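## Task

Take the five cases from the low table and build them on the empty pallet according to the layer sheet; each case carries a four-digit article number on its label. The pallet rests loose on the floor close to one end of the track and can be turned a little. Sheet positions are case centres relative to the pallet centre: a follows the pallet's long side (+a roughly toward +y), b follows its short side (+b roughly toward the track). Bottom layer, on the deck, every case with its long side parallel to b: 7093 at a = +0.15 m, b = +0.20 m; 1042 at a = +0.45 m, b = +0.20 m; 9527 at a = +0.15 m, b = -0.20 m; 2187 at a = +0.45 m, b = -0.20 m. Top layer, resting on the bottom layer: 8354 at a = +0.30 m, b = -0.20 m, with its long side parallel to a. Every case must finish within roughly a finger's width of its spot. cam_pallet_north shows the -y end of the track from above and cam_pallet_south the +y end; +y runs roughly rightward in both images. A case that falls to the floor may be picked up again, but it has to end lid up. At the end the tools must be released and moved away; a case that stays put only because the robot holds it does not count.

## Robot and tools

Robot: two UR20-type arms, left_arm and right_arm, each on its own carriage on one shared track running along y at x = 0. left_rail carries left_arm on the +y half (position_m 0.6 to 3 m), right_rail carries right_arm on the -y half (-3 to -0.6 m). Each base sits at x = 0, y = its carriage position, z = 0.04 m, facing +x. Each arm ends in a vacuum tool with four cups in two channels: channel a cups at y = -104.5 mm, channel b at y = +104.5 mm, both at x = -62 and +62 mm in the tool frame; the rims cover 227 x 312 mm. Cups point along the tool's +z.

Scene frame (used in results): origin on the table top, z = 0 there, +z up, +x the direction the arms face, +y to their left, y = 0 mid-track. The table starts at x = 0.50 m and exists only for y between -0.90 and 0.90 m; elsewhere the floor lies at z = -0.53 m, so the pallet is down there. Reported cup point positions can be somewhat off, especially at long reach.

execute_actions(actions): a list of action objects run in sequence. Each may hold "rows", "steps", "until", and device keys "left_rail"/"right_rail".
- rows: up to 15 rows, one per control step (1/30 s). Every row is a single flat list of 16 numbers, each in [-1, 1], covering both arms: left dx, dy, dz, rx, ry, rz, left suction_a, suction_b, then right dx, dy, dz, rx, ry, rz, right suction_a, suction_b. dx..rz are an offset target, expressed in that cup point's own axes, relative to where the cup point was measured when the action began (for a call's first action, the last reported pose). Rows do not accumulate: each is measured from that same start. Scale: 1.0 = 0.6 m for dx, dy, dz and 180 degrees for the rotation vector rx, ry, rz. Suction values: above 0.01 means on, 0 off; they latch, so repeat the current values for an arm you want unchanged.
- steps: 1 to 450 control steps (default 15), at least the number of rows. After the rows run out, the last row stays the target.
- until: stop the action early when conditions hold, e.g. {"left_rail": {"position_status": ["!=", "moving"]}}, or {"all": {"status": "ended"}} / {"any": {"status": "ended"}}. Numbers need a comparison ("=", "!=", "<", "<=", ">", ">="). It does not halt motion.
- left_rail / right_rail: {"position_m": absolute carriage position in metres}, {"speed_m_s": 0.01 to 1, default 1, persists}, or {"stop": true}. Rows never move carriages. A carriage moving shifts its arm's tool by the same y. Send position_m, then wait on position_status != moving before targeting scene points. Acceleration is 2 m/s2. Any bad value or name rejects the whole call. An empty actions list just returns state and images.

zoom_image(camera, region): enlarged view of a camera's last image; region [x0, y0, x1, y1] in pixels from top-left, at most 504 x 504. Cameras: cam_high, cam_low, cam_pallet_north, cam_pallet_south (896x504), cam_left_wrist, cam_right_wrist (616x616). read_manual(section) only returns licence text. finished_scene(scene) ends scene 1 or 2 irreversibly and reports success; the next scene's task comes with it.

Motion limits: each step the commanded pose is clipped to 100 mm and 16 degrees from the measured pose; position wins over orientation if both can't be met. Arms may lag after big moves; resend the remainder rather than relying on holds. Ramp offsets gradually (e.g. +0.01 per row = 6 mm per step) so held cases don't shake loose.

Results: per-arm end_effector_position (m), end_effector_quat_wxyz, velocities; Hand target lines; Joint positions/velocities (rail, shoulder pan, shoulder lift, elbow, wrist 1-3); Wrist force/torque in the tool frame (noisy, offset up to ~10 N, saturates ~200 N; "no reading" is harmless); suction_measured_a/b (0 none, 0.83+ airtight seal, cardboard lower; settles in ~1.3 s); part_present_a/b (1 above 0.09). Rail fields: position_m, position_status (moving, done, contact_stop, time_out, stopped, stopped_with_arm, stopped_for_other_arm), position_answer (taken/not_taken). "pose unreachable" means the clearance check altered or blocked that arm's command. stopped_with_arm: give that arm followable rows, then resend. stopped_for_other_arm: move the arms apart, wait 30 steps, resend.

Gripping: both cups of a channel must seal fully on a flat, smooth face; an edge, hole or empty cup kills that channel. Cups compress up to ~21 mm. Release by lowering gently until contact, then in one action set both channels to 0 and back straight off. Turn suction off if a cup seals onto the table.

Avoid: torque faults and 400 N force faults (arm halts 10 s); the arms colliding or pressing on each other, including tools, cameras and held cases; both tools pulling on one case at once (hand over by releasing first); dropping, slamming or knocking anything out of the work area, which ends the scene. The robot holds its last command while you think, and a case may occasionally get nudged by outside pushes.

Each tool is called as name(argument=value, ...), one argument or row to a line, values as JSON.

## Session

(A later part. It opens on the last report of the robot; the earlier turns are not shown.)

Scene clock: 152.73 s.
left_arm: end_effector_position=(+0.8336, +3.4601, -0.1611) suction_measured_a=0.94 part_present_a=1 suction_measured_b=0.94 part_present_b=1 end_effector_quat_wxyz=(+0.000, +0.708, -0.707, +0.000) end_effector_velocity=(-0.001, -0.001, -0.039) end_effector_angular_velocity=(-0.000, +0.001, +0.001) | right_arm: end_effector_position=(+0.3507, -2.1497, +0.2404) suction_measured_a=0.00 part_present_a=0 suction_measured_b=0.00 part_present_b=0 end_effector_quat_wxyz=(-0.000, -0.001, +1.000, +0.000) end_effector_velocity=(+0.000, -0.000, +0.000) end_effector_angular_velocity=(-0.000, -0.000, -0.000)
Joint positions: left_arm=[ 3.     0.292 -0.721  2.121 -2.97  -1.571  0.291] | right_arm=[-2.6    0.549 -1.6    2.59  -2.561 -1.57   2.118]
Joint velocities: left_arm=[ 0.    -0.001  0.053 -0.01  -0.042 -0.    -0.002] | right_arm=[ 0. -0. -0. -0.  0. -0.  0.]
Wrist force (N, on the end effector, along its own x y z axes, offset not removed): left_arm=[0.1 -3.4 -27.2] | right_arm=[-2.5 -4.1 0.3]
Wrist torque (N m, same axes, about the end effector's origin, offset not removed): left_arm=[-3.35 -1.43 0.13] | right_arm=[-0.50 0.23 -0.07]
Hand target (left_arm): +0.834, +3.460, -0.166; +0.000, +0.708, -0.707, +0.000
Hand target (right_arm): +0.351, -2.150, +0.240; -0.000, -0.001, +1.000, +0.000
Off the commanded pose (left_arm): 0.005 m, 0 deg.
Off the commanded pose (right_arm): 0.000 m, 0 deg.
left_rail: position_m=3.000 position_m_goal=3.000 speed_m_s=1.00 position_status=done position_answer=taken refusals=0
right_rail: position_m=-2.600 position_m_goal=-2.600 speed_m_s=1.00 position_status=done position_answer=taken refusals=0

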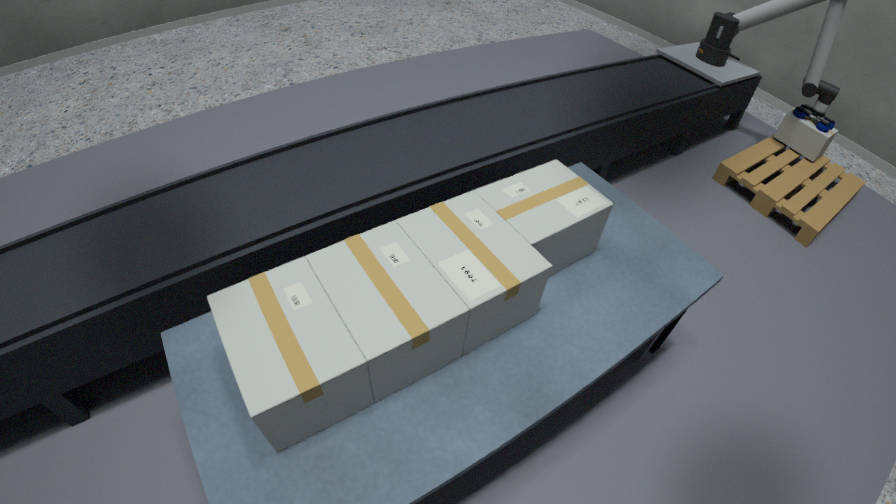

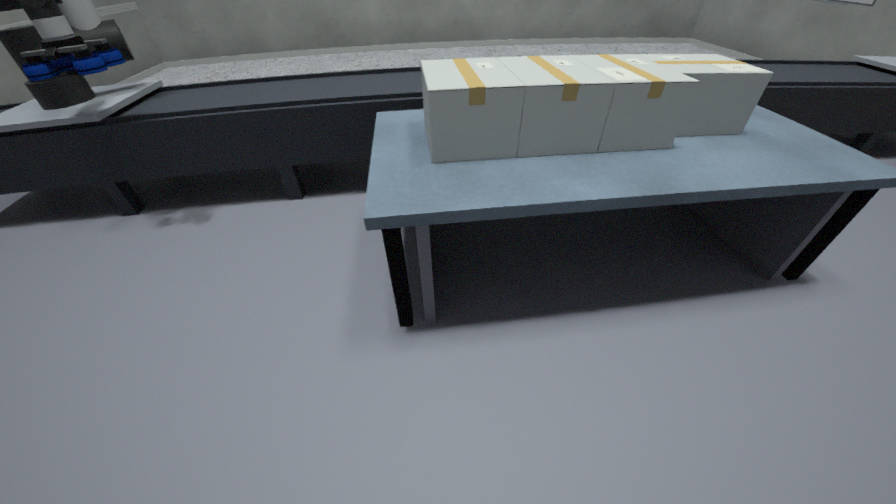

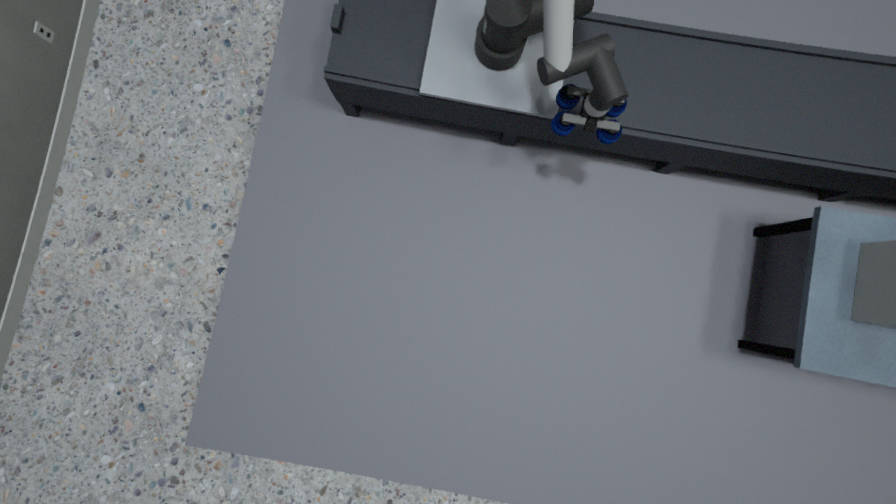

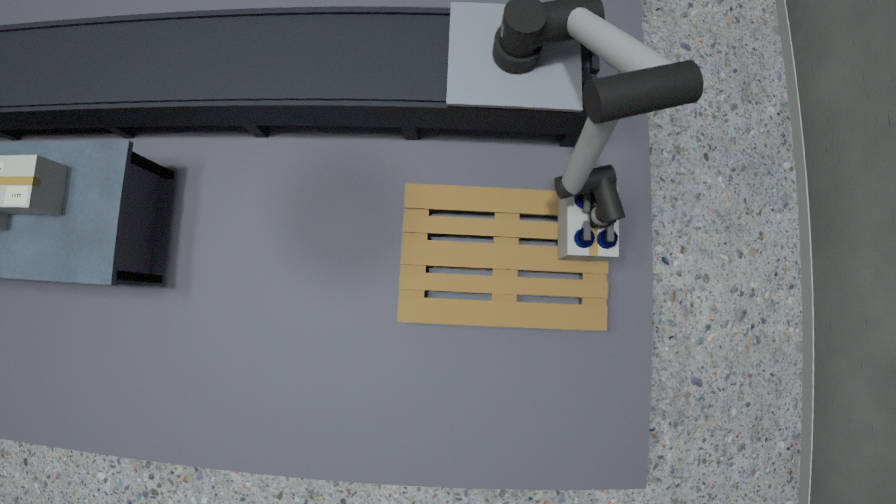

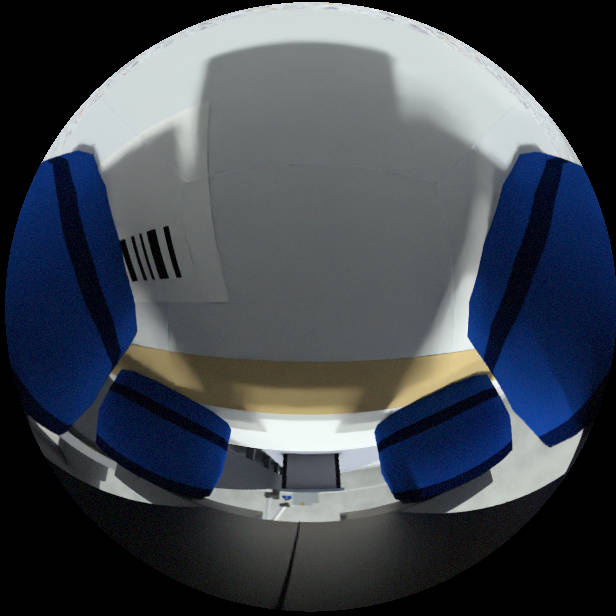

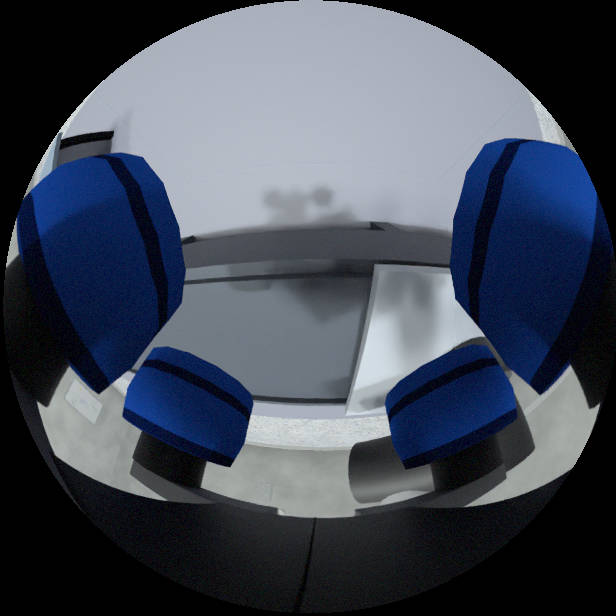

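execute_actions(
  actions=[],
)

zoom_image(
  camera="cam_pallet_south",
  region=[530, 170, 650, 280],
)

Scene clock: 153.83 s.
left_arm: end_effector_position=(+0.8336, +3.4600, -0.1657) suction_measured_a=0.94 part_present_a=1 suction_measured_b=0.94 part_present_b=1 end_effector_quat_wxyz=(+0.000, +0.708, -0.707, +0.000) end_effector_velocity=(-0.000, -0.000, -0.000) end_effector_angular_velocity=(-0.000, +0.000, -0.000) | right_arm: end_effector_position=(+0.3507, -2.1497, +0.2404) suction_measured_a=0.00 part_present_a=0 suction_measured_b=0.00 part_present_b=0 end_effector_quat_wxyz=(-0.000, -0.001, +1.000, +0.000) end_effector_velocity=(-0.000, +0.000, +0.000) end_effector_angular_velocity=(+0.000, -0.000, +0.000)
Joint positions: left_arm=[ 3.     0.292 -0.715  2.12  -2.975 -1.571  0.291] | right_arm=[-2.6    0.549 -1.6    2.59  -2.561 -1.57   2.118]
Joint velocities: left_arm=[ 0. -0.  0.  0. -0.  0. -0.] | right_arm=[ 0.  0. -0. -0.  0. -0. -0.]
Wrist force (N, on the end effector, along its own x y z axes, offset not removed): left_arm=[2.9 -1.5 -30.4] | right_arm=[-2.6 -2.7 -3.5]
Wrist torque (N m, same axes, about the end effector's origin, offset not removed): left_arm=[-2.93 -1.48 -0.07] | right_arm=[-0.35 0.24 -0.12]
Hand target (left_arm): +0.834, +3.460, -0.166; +0.000, +0.708, -0.707, +0.000
Hand target (right_arm): +0.351, -2.150, +0.240; -0.000, -0.001, +1.000, +0.000
Off the commanded pose (left_arm): 0.000 m, 0 deg.
Off the commanded pose (right_arm): 0.000 m, 0 deg.
left_rail: position_m=3.000 position_m_goal=3.000 speed_m_s=1.00 position_status=done position_answer=taken refusals=0
right_rail: position_m=-2.600 position_m_goal=-2.600 speed_m_s=1.00 position_status=done position_answer=taken refusals=0

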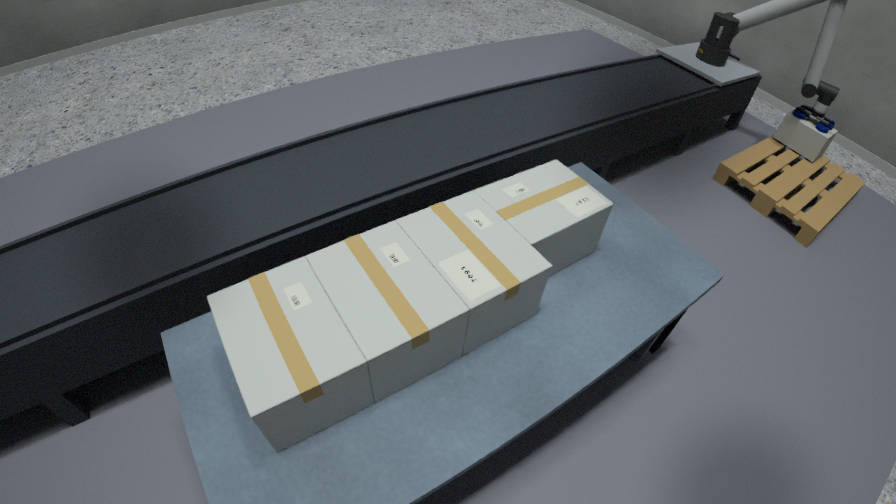

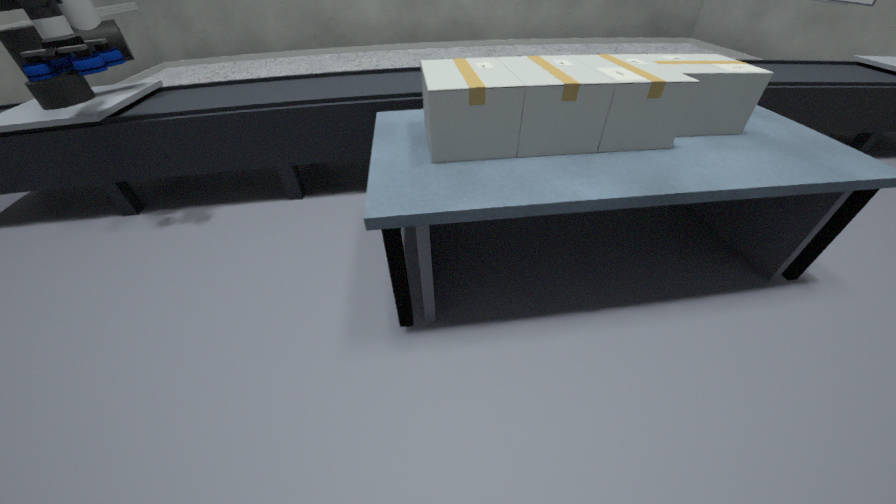

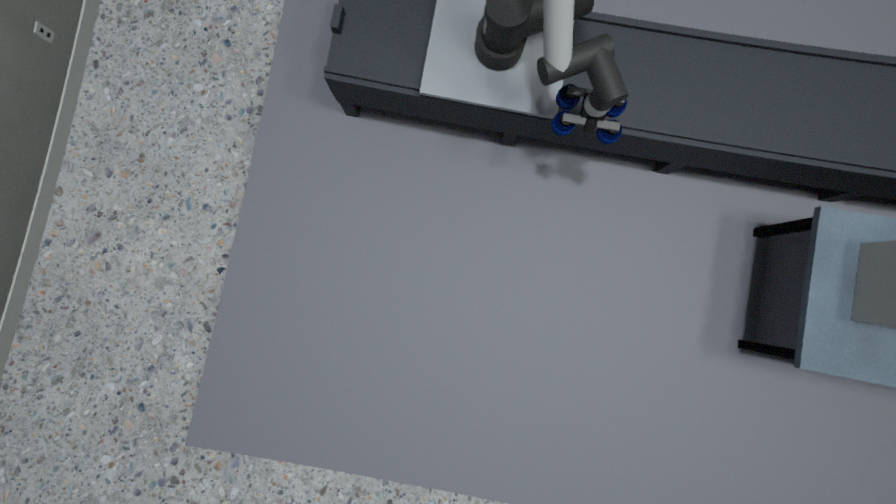

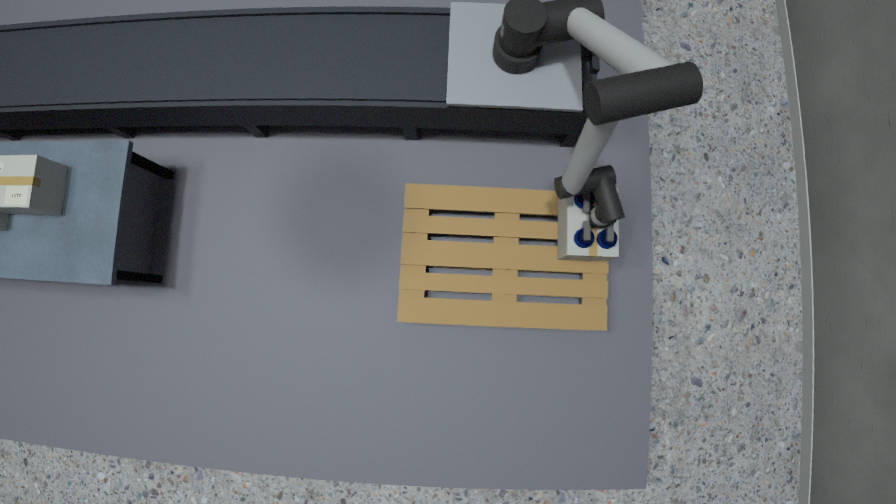

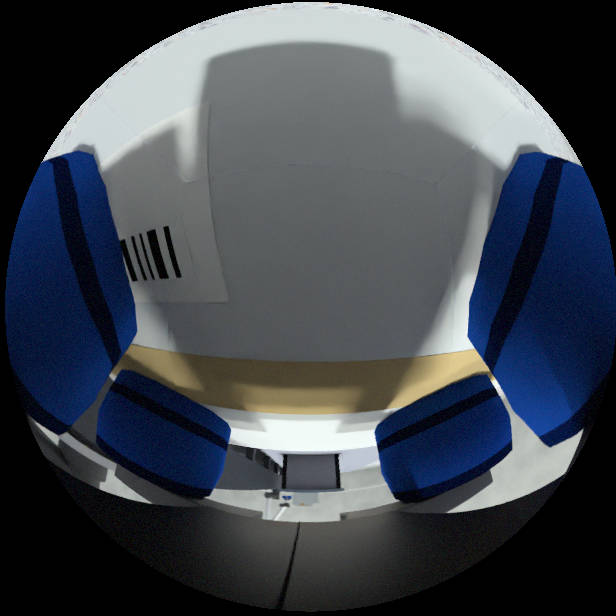

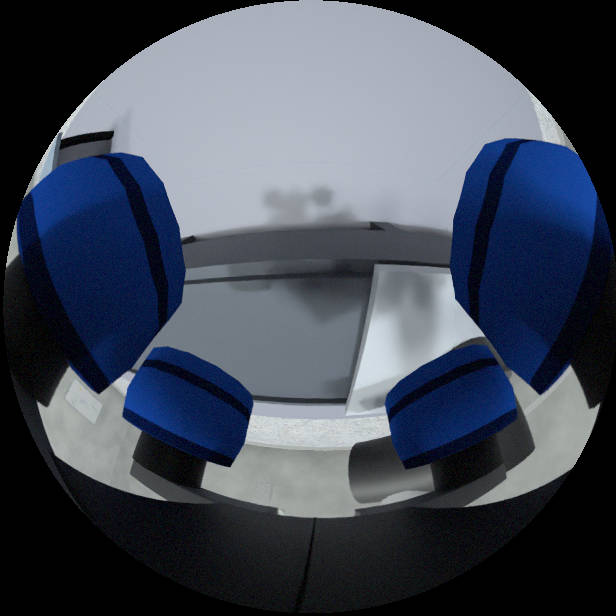

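Region (530, 170, 650, 280) of cam_pallet_south's 896x504 image, scaled by 4.200, with more detail than that image has; it fills the top 462 rows of this view, and the rest is white.

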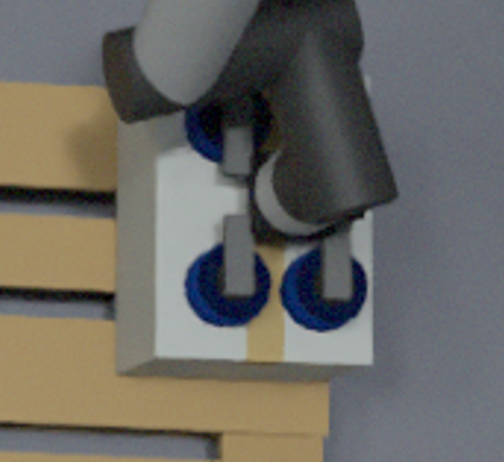

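zoom_image(
  camera="cam_pallet_south",
  region=[550, 170, 640, 220],
)

zoom_image(
  camera="cam_pallet_south",
  region=[550, 225, 640, 275],
)

Region (550, 170, 640, 220) of cam_pallet_south's 896x504 image, scaled by 5.600, with more detail than that image has.

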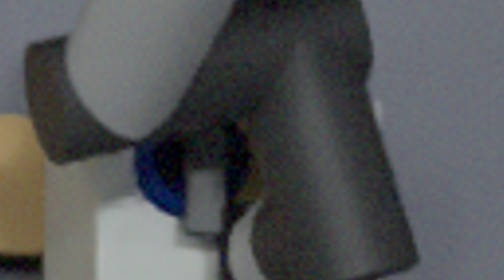

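Region (550, 225, 640, 275) of cam_pallet_south's 896x504 image, scaled by 5.600, with more detail than that image has.

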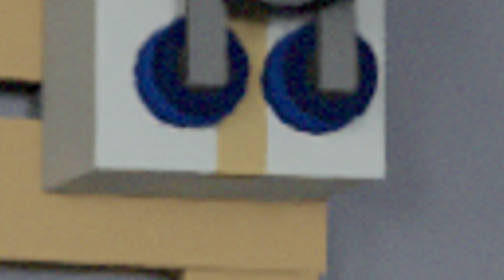

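zoom_image(
  camera="cam_high",
  region=[700, 80, 880, 250],
)

Region (700, 80, 880, 250) of cam_high's 896x504 image, scaled by 2.800, with more detail than that image has.

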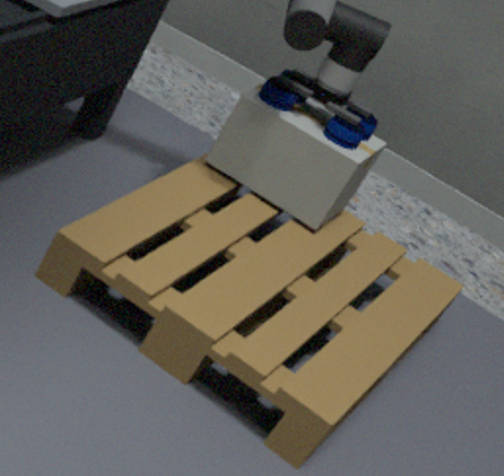

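zoom_image(
  camera="cam_pallet_south",
  region=[596, 174, 636, 204],
)

Region (596, 174, 636, 204) of cam_pallet_south's 896x504 image, scaled by 12.600, with more detail than that image has; it fills the top 378 rows of this view, and the rest is white.

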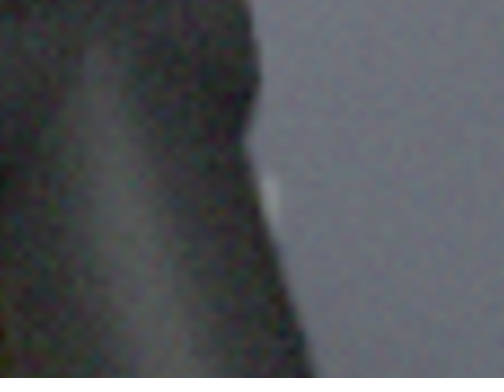

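execute_actions(
  actions=[
    {"rows":[[-0.005,0.005,0.002,0,0,0.002,1,1,0,0,0,0,0,0,0,0],[-0.01,0.01,0.004,0,0,0.004,1,1,0,0,0,0,0,0,0,0],[-0.0133,0.0133,0.005,0,0,0.005,1,1,0,0,0,0,0,0,0,0]],"steps":6},
  ],
)

execute_actions(
  actions=[],
)

zoom_image(
  camera="cam_pallet_south",
  region=[550, 225, 640, 275],
)

zoom_image(
  camera="cam_pallet_south",
  region=[550, 170, 640, 220],
)

Scene clock: 199.57 s.
left_arm: end_effector_position=(+0.8293, +3.4645, -0.1674) suction_measured_a=0.94 part_present_a=1 suction_measured_b=0.94 part_present_b=1 end_effector_quat_wxyz=(+0.000, +0.704, -0.710, +0.000) end_effector_velocity=(-0.030, +0.028, -0.011) end_effector_angular_velocity=(-0.000, +0.002, -0.054) | right_arm: end_effector_position=(+0.3507, -2.1497, +0.2404) suction_measured_a=0.00 part_present_a=0 suction_measured_b=0.00 part_present_b=0 end_effector_quat_wxyz=(-0.000, -0.001, +1.000, +0.000) end_effector_velocity=(+0.000, -0.000, -0.000) end_effector_angular_velocity=(-0.000, +0.000, -0.000)
Joint positions: left_arm=[ 3.     0.298 -0.713  2.121 -2.979 -1.571  0.305] | right_arm=[-2.6    0.549 -1.6    2.59  -2.561 -1.57   2.118]
Joint velocities: left_arm=[ 0.     0.038  0.012  0.014 -0.024  0.     0.092] | right_arm=[ 0. -0.  0. -0.  0. -0.  0.]
Wrist force (N, on the end effector, along its own x y z axes, offset not removed): left_arm=[-2.7 4.4 -29.6] | right_arm=[-1.3 -2.5 -3.2]
Wrist torque (N m, same axes, about the end effector's origin, offset not removed): left_arm=[-2.78 -1.45 -0.02] | right_arm=[-0.24 0.03 -0.04]
Hand target (left_arm): +0.826, +3.468, -0.169; +0.000, +0.702, -0.712, +0.000
Hand target (right_arm): +0.351, -2.150, +0.240; -0.000, -0.001, +1.000, +0.000
Off the commanded pose (left_arm): 0.005 m, 0 deg.
Off the commanded pose (right_arm): 0.000 m, 0 deg.
left_rail: position_m=3.000 position_m_goal=3.000 speed_m_s=1.00 position_status=done position_answer=taken refusals=0
right_rail: position_m=-2.600 position_m_goal=-2.600 speed_m_s=1.00 position_status=done position_answer=taken refusals=0

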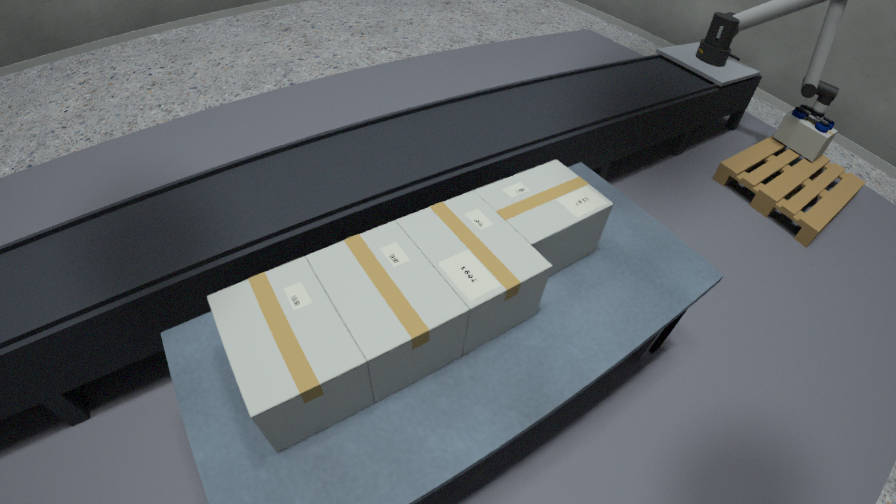

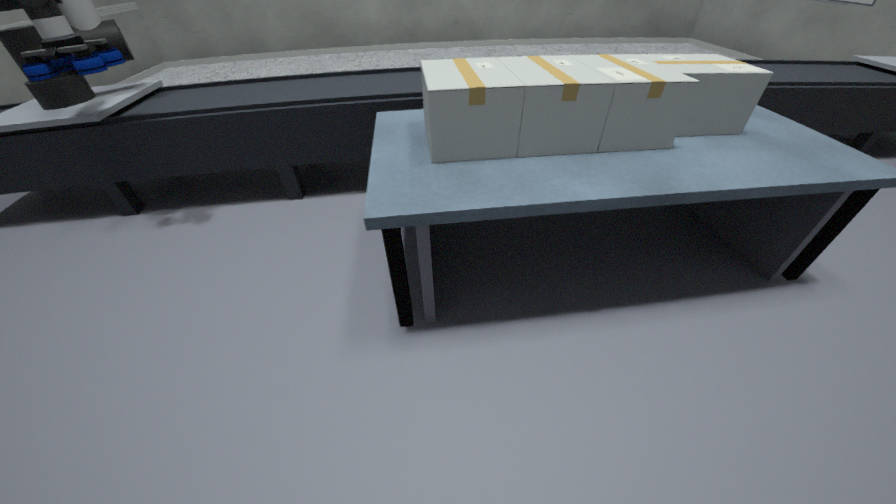

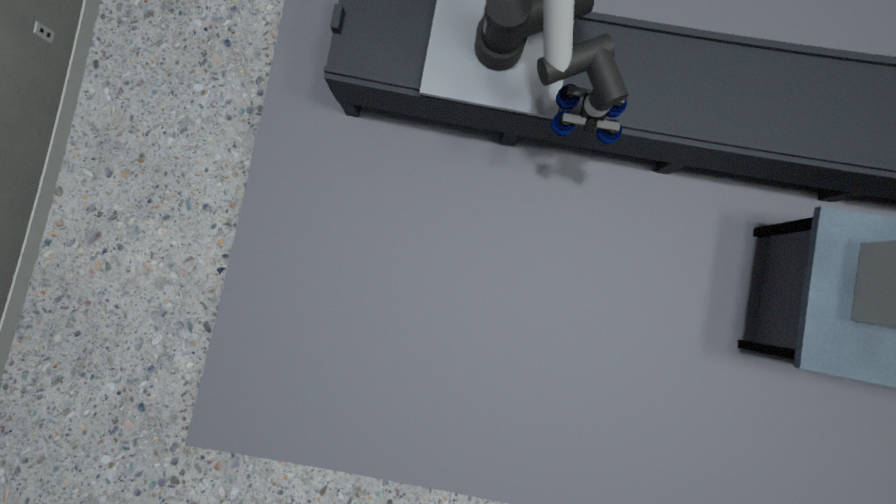

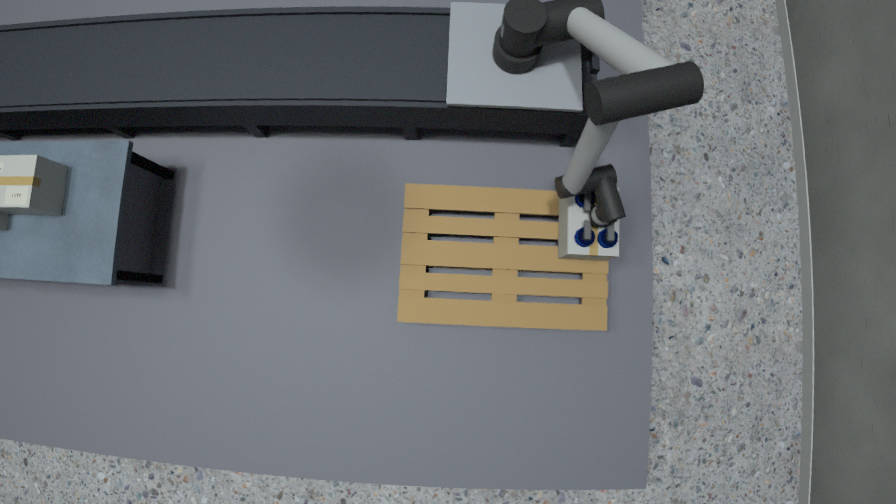

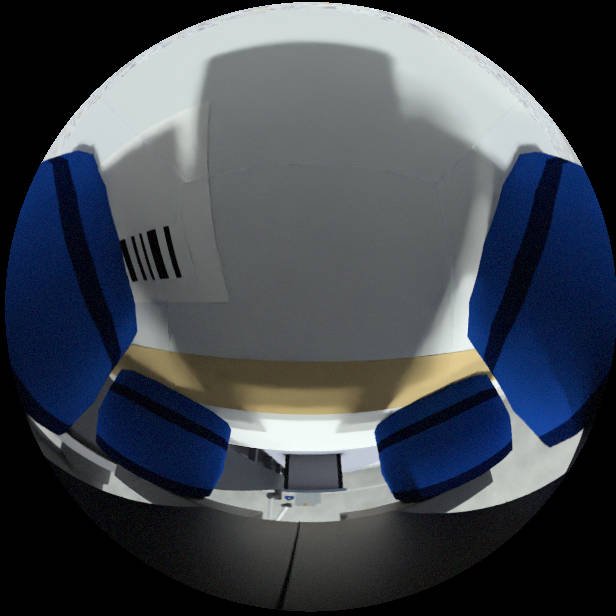

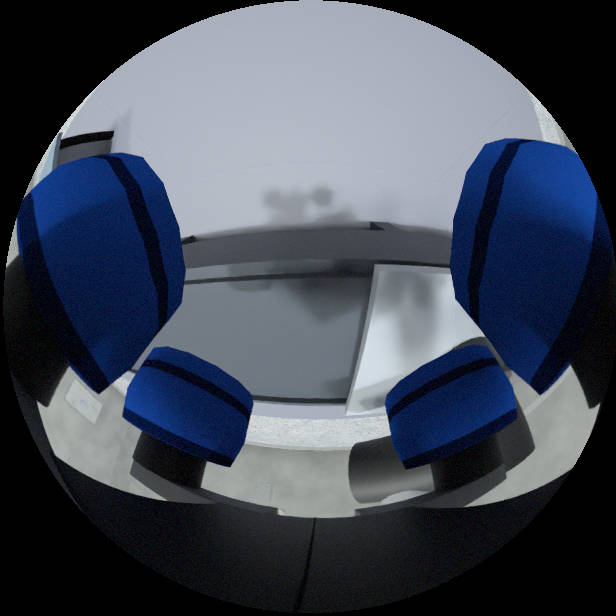

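Scene clock: 199.57 s.
left_arm: end_effector_position=(+0.8293, +3.4645, -0.1674) suction_measured_a=0.94 part_present_a=1 suction_measured_b=0.94 part_present_b=1 end_effector_quat_wxyz=(+0.000, +0.704, -0.710, +0.000) end_effector_velocity=(-0.030, +0.028, -0.011) end_effector_angular_velocity=(-0.000, +0.002, -0.054) | right_arm: end_effector_position=(+0.3507, -2.1497, +0.2404) suction_measured_a=0.00 part_present_a=0 suction_measured_b=0.00 part_present_b=0 end_effector_quat_wxyz=(-0.000, -0.001, +1.000, +0.000) end_effector_velocity=(+0.000, -0.000, -0.000) end_effector_angular_velocity=(-0.000, +0.000, -0.000)
Joint positions: left_arm=[ 3.     0.298 -0.713  2.121 -2.979 -1.571  0.305] | right_arm=[-2.6    0.549 -1.6    2.59  -2.561 -1.57   2.118]
Joint velocities: left_arm=[ 0.     0.038  0.012  0.014 -0.024  0.     0.092] | right_arm=[ 0. -0.  0. -0.  0. -0.  0.]
Wrist force (N, on the end effector, along its own x y z axes, offset not removed): left_arm=[-2.7 4.4 -29.6] | right_arm=[-1.3 -2.5 -3.2]
Wrist torque (N m, same axes, about the end effector's origin, offset not removed): left_arm=[-2.78 -1.45 -0.02] | right_arm=[-0.24 0.03 -0.04]
Hand target (left_arm): +0.826, +3.468, -0.169; +0.000, +0.702, -0.712, +0.000
Hand target (right_arm): +0.351, -2.150, +0.240; -0.000, -0.001, +1.000, +0.000
Off the commanded pose (left_arm): 0.005 m, 0 deg.
Off the commanded pose (right_arm): 0.000 m, 0 deg.
left_rail: position_m=3.000 position_m_goal=3.000 speed_m_s=1.00 position_status=done position_answer=taken refusals=0
right_rail: position_m=-2.600 position_m_goal=-2.600 speed_m_s=1.00 position_status=done position_answer=taken refusals=0

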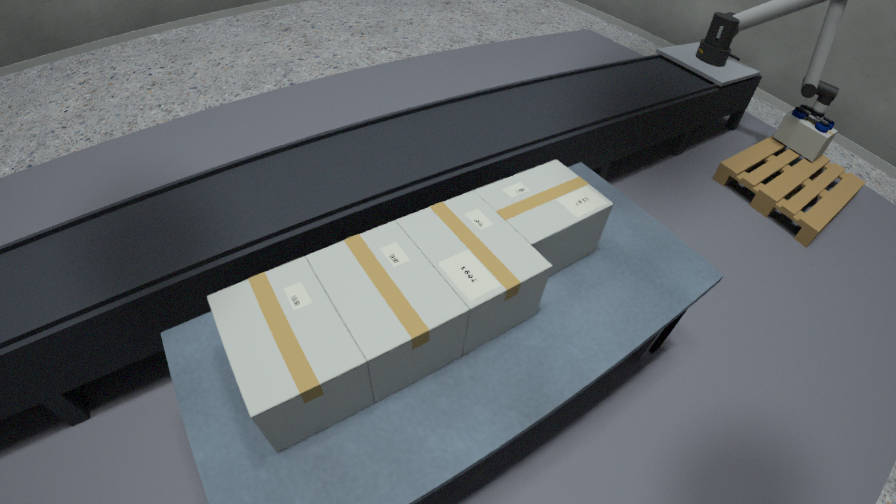

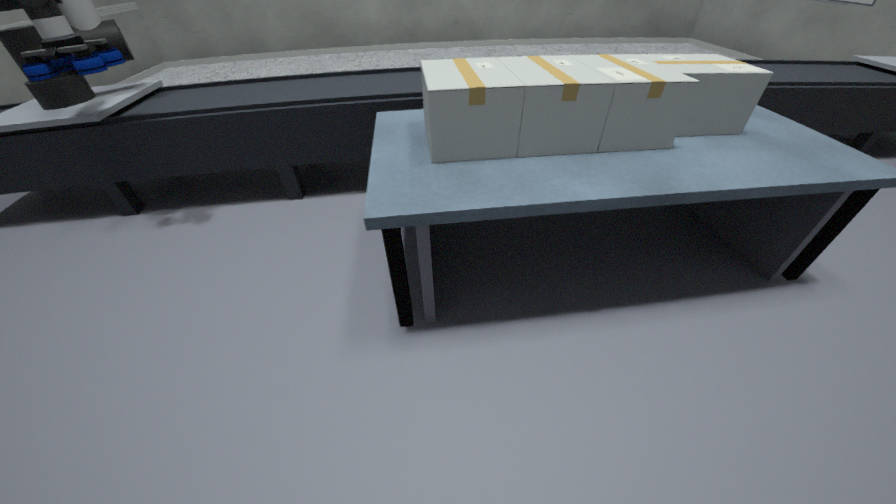

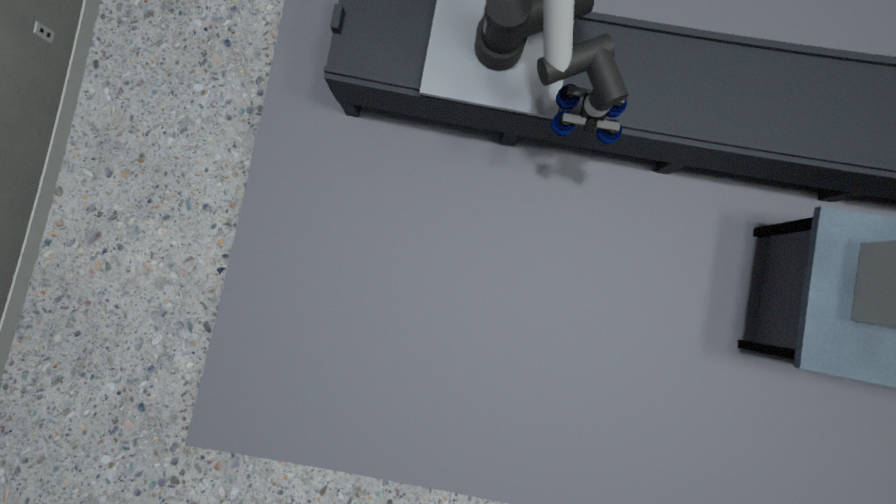

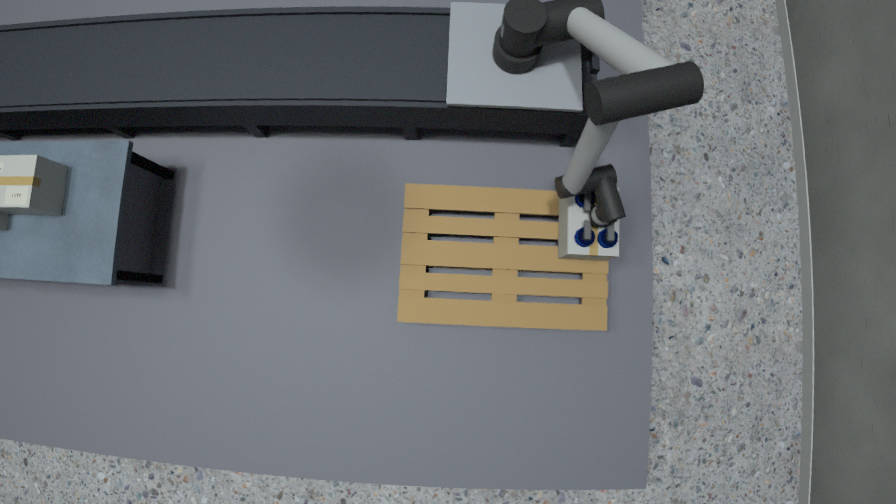

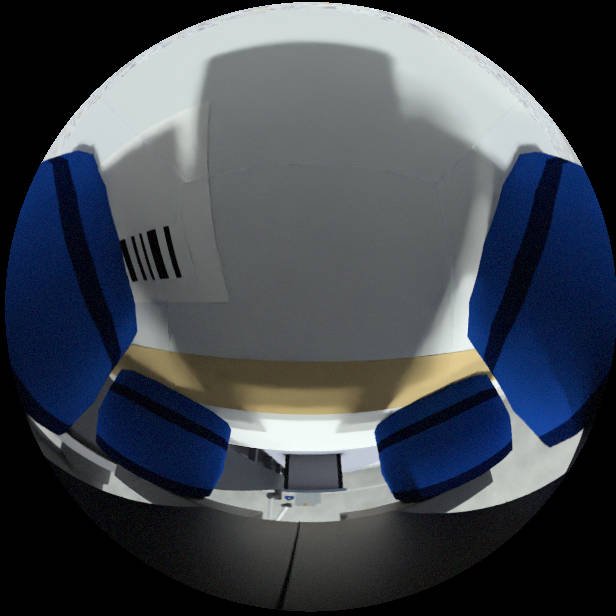

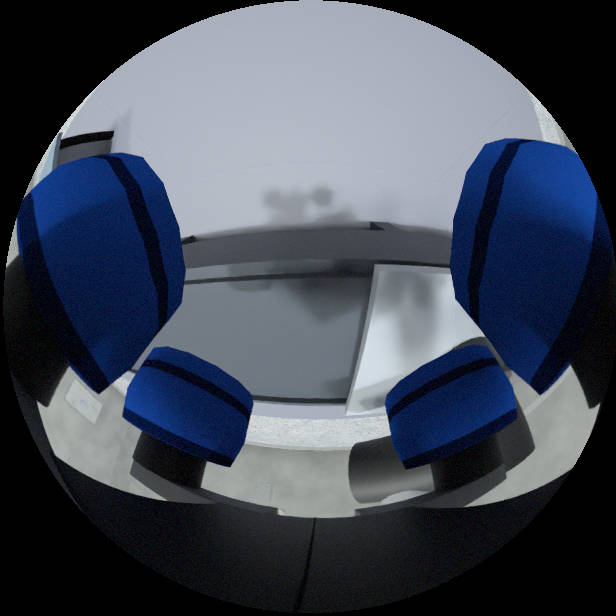

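Region (550, 225, 640, 275) of cam_pallet_south's 896x504 image, scaled by 5.600, with more detail than that image has.

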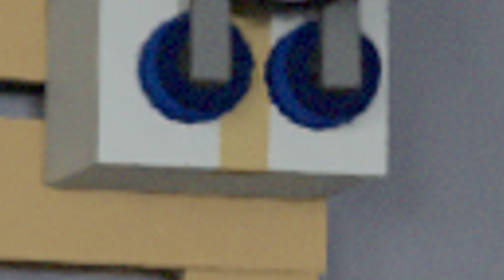

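Region (550, 170, 640, 220) of cam_pallet_south's 896x504 image, scaled by 5.600, with more detail than that image has.

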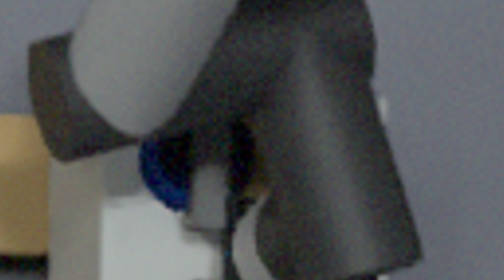

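execute_actions(
  actions=[],
)

zoom_image(
  camera="cam_pallet_south",
  region=[550, 225, 640, 275],
)

zoom_image(
  camera="cam_pallet_south",
  region=[550, 170, 640, 220],
)

Scene clock: 200.70 s.
left_arm: end_effector_position=(+0.8256, +3.4679, -0.1687) suction_measured_a=0.94 part_present_a=1 suction_measured_b=0.94 part_present_b=1 end_effector_quat_wxyz=(+0.000, +0.702, -0.712, +0.000) end_effector_velocity=(+0.000, -0.000, -0.000) end_effector_angular_velocity=(-0.000, -0.000, -0.000) | right_arm: end_effector_position=(+0.3507, -2.1497, +0.2404) suction_measured_a=0.00 part_present_a=0 suction_measured_b=0.00 part_present_b=0 end_effector_quat_wxyz=(-0.000, -0.001, +1.000, +0.000) end_effector_velocity=(-0.000, +0.000, +0.000) end_effector_angular_velocity=(-0.000, -0.000, -0.000)
Joint positions: left_arm=[ 3.     0.302 -0.711  2.123 -2.982 -1.571  0.317] | right_arm=[-2.6    0.549 -1.6    2.59  -2.561 -1.57   2.118]
Joint velocities: left_arm=[ 0.  0.  0.  0. -0. -0.  0.] | right_arm=[ 0.  0. -0. -0.  0. -0.  0.]
Wrist force (N, on the end effector, along its own x y z axes, offset not removed): left_arm=[-2.4 -3.7 -33.5] | right_arm=[-3.4 -0.2 0.5]
Wrist torque (N m, same axes, about the end effector's origin, offset not removed): left_arm=[-3.33 -0.90 -0.02] | right_arm=[0.15 0.47 0.02]
Hand target (left_arm): +0.826, +3.468, -0.169; +0.000, +0.702, -0.712, +0.000
Hand target (right_arm): +0.351, -2.150, +0.240; -0.000, -0.001, +1.000, +0.000
Off the commanded pose (left_arm): 0.000 m, 0 deg.
Off the commanded pose (right_arm): 0.000 m, 0 deg.
left_rail: position_m=3.000 position_m_goal=3.000 speed_m_s=1.00 position_status=done position_answer=taken refusals=0
right_rail: position_m=-2.600 position_m_goal=-2.600 speed_m_s=1.00 position_status=done position_answer=taken refusals=0

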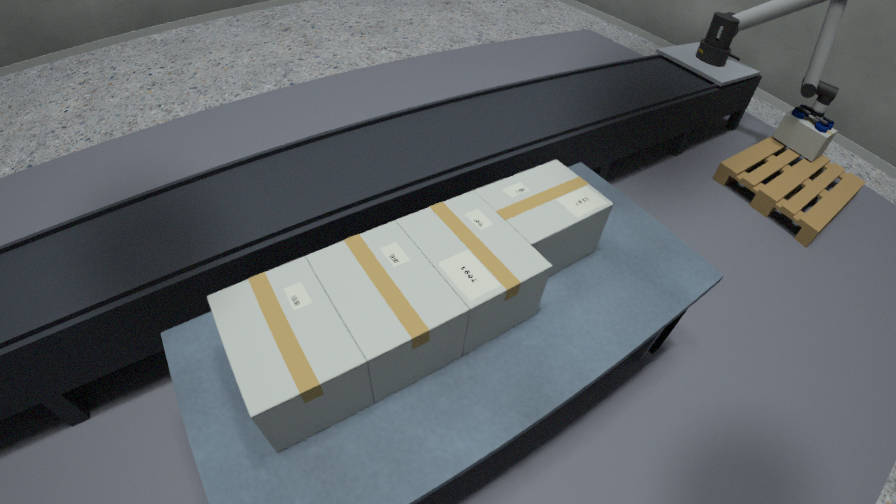

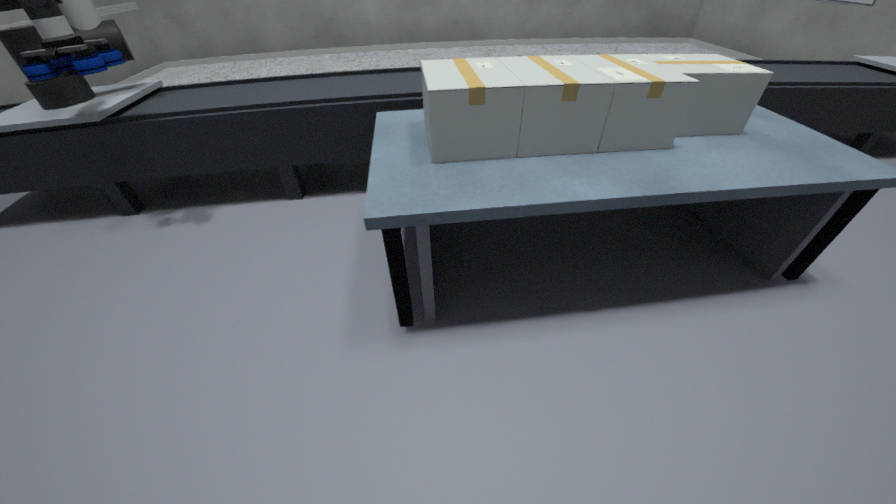

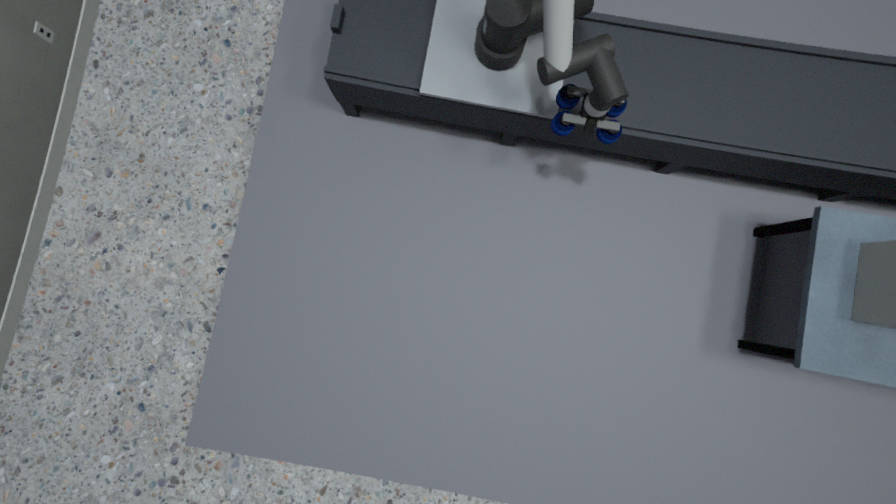

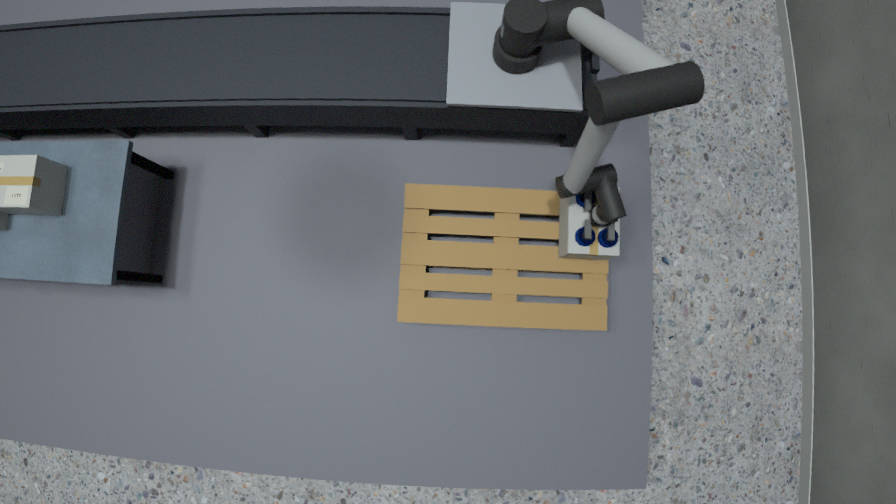

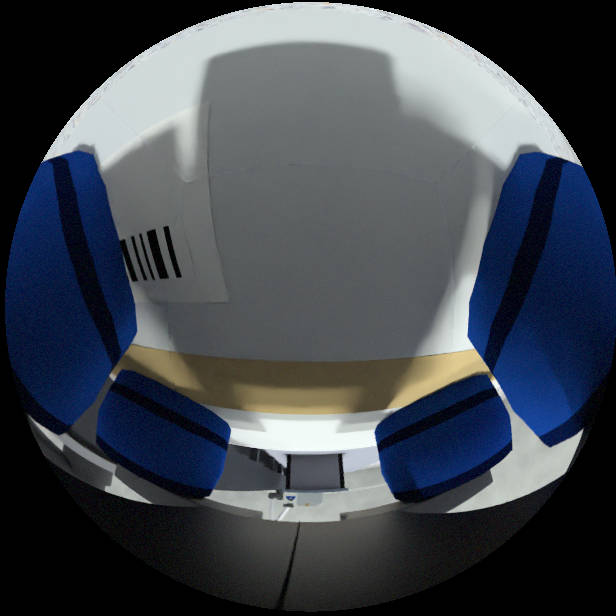

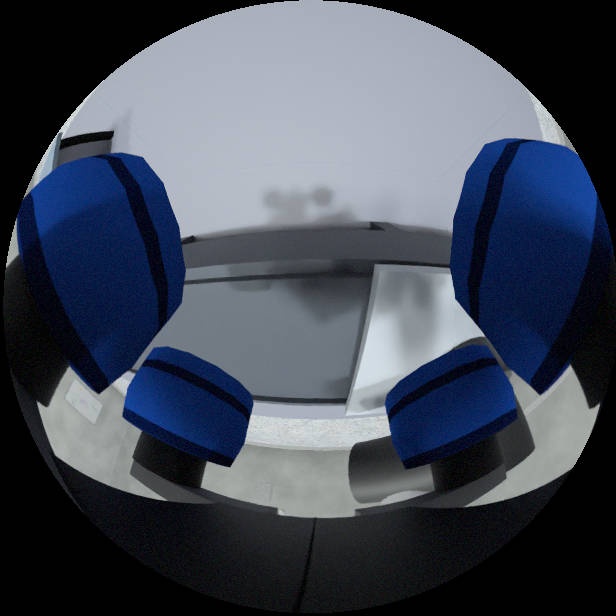

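Region (550, 225, 640, 275) of cam_pallet_south's 896x504 image, scaled by 5.600, with more detail than that image has.

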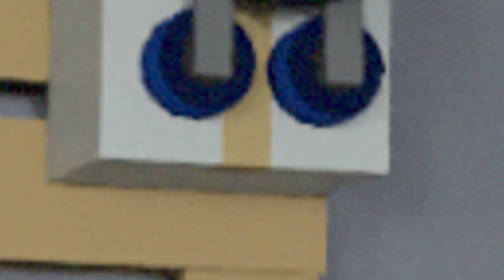

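Region (550, 170, 640, 220) of cam_pallet_south's 896x504 image, scaled by 5.600, with more detail than that image has.

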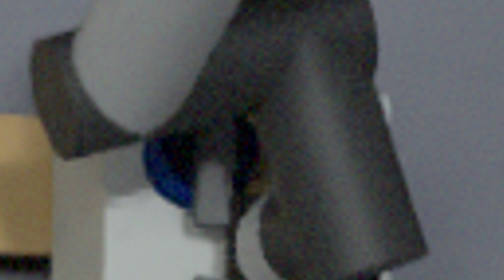

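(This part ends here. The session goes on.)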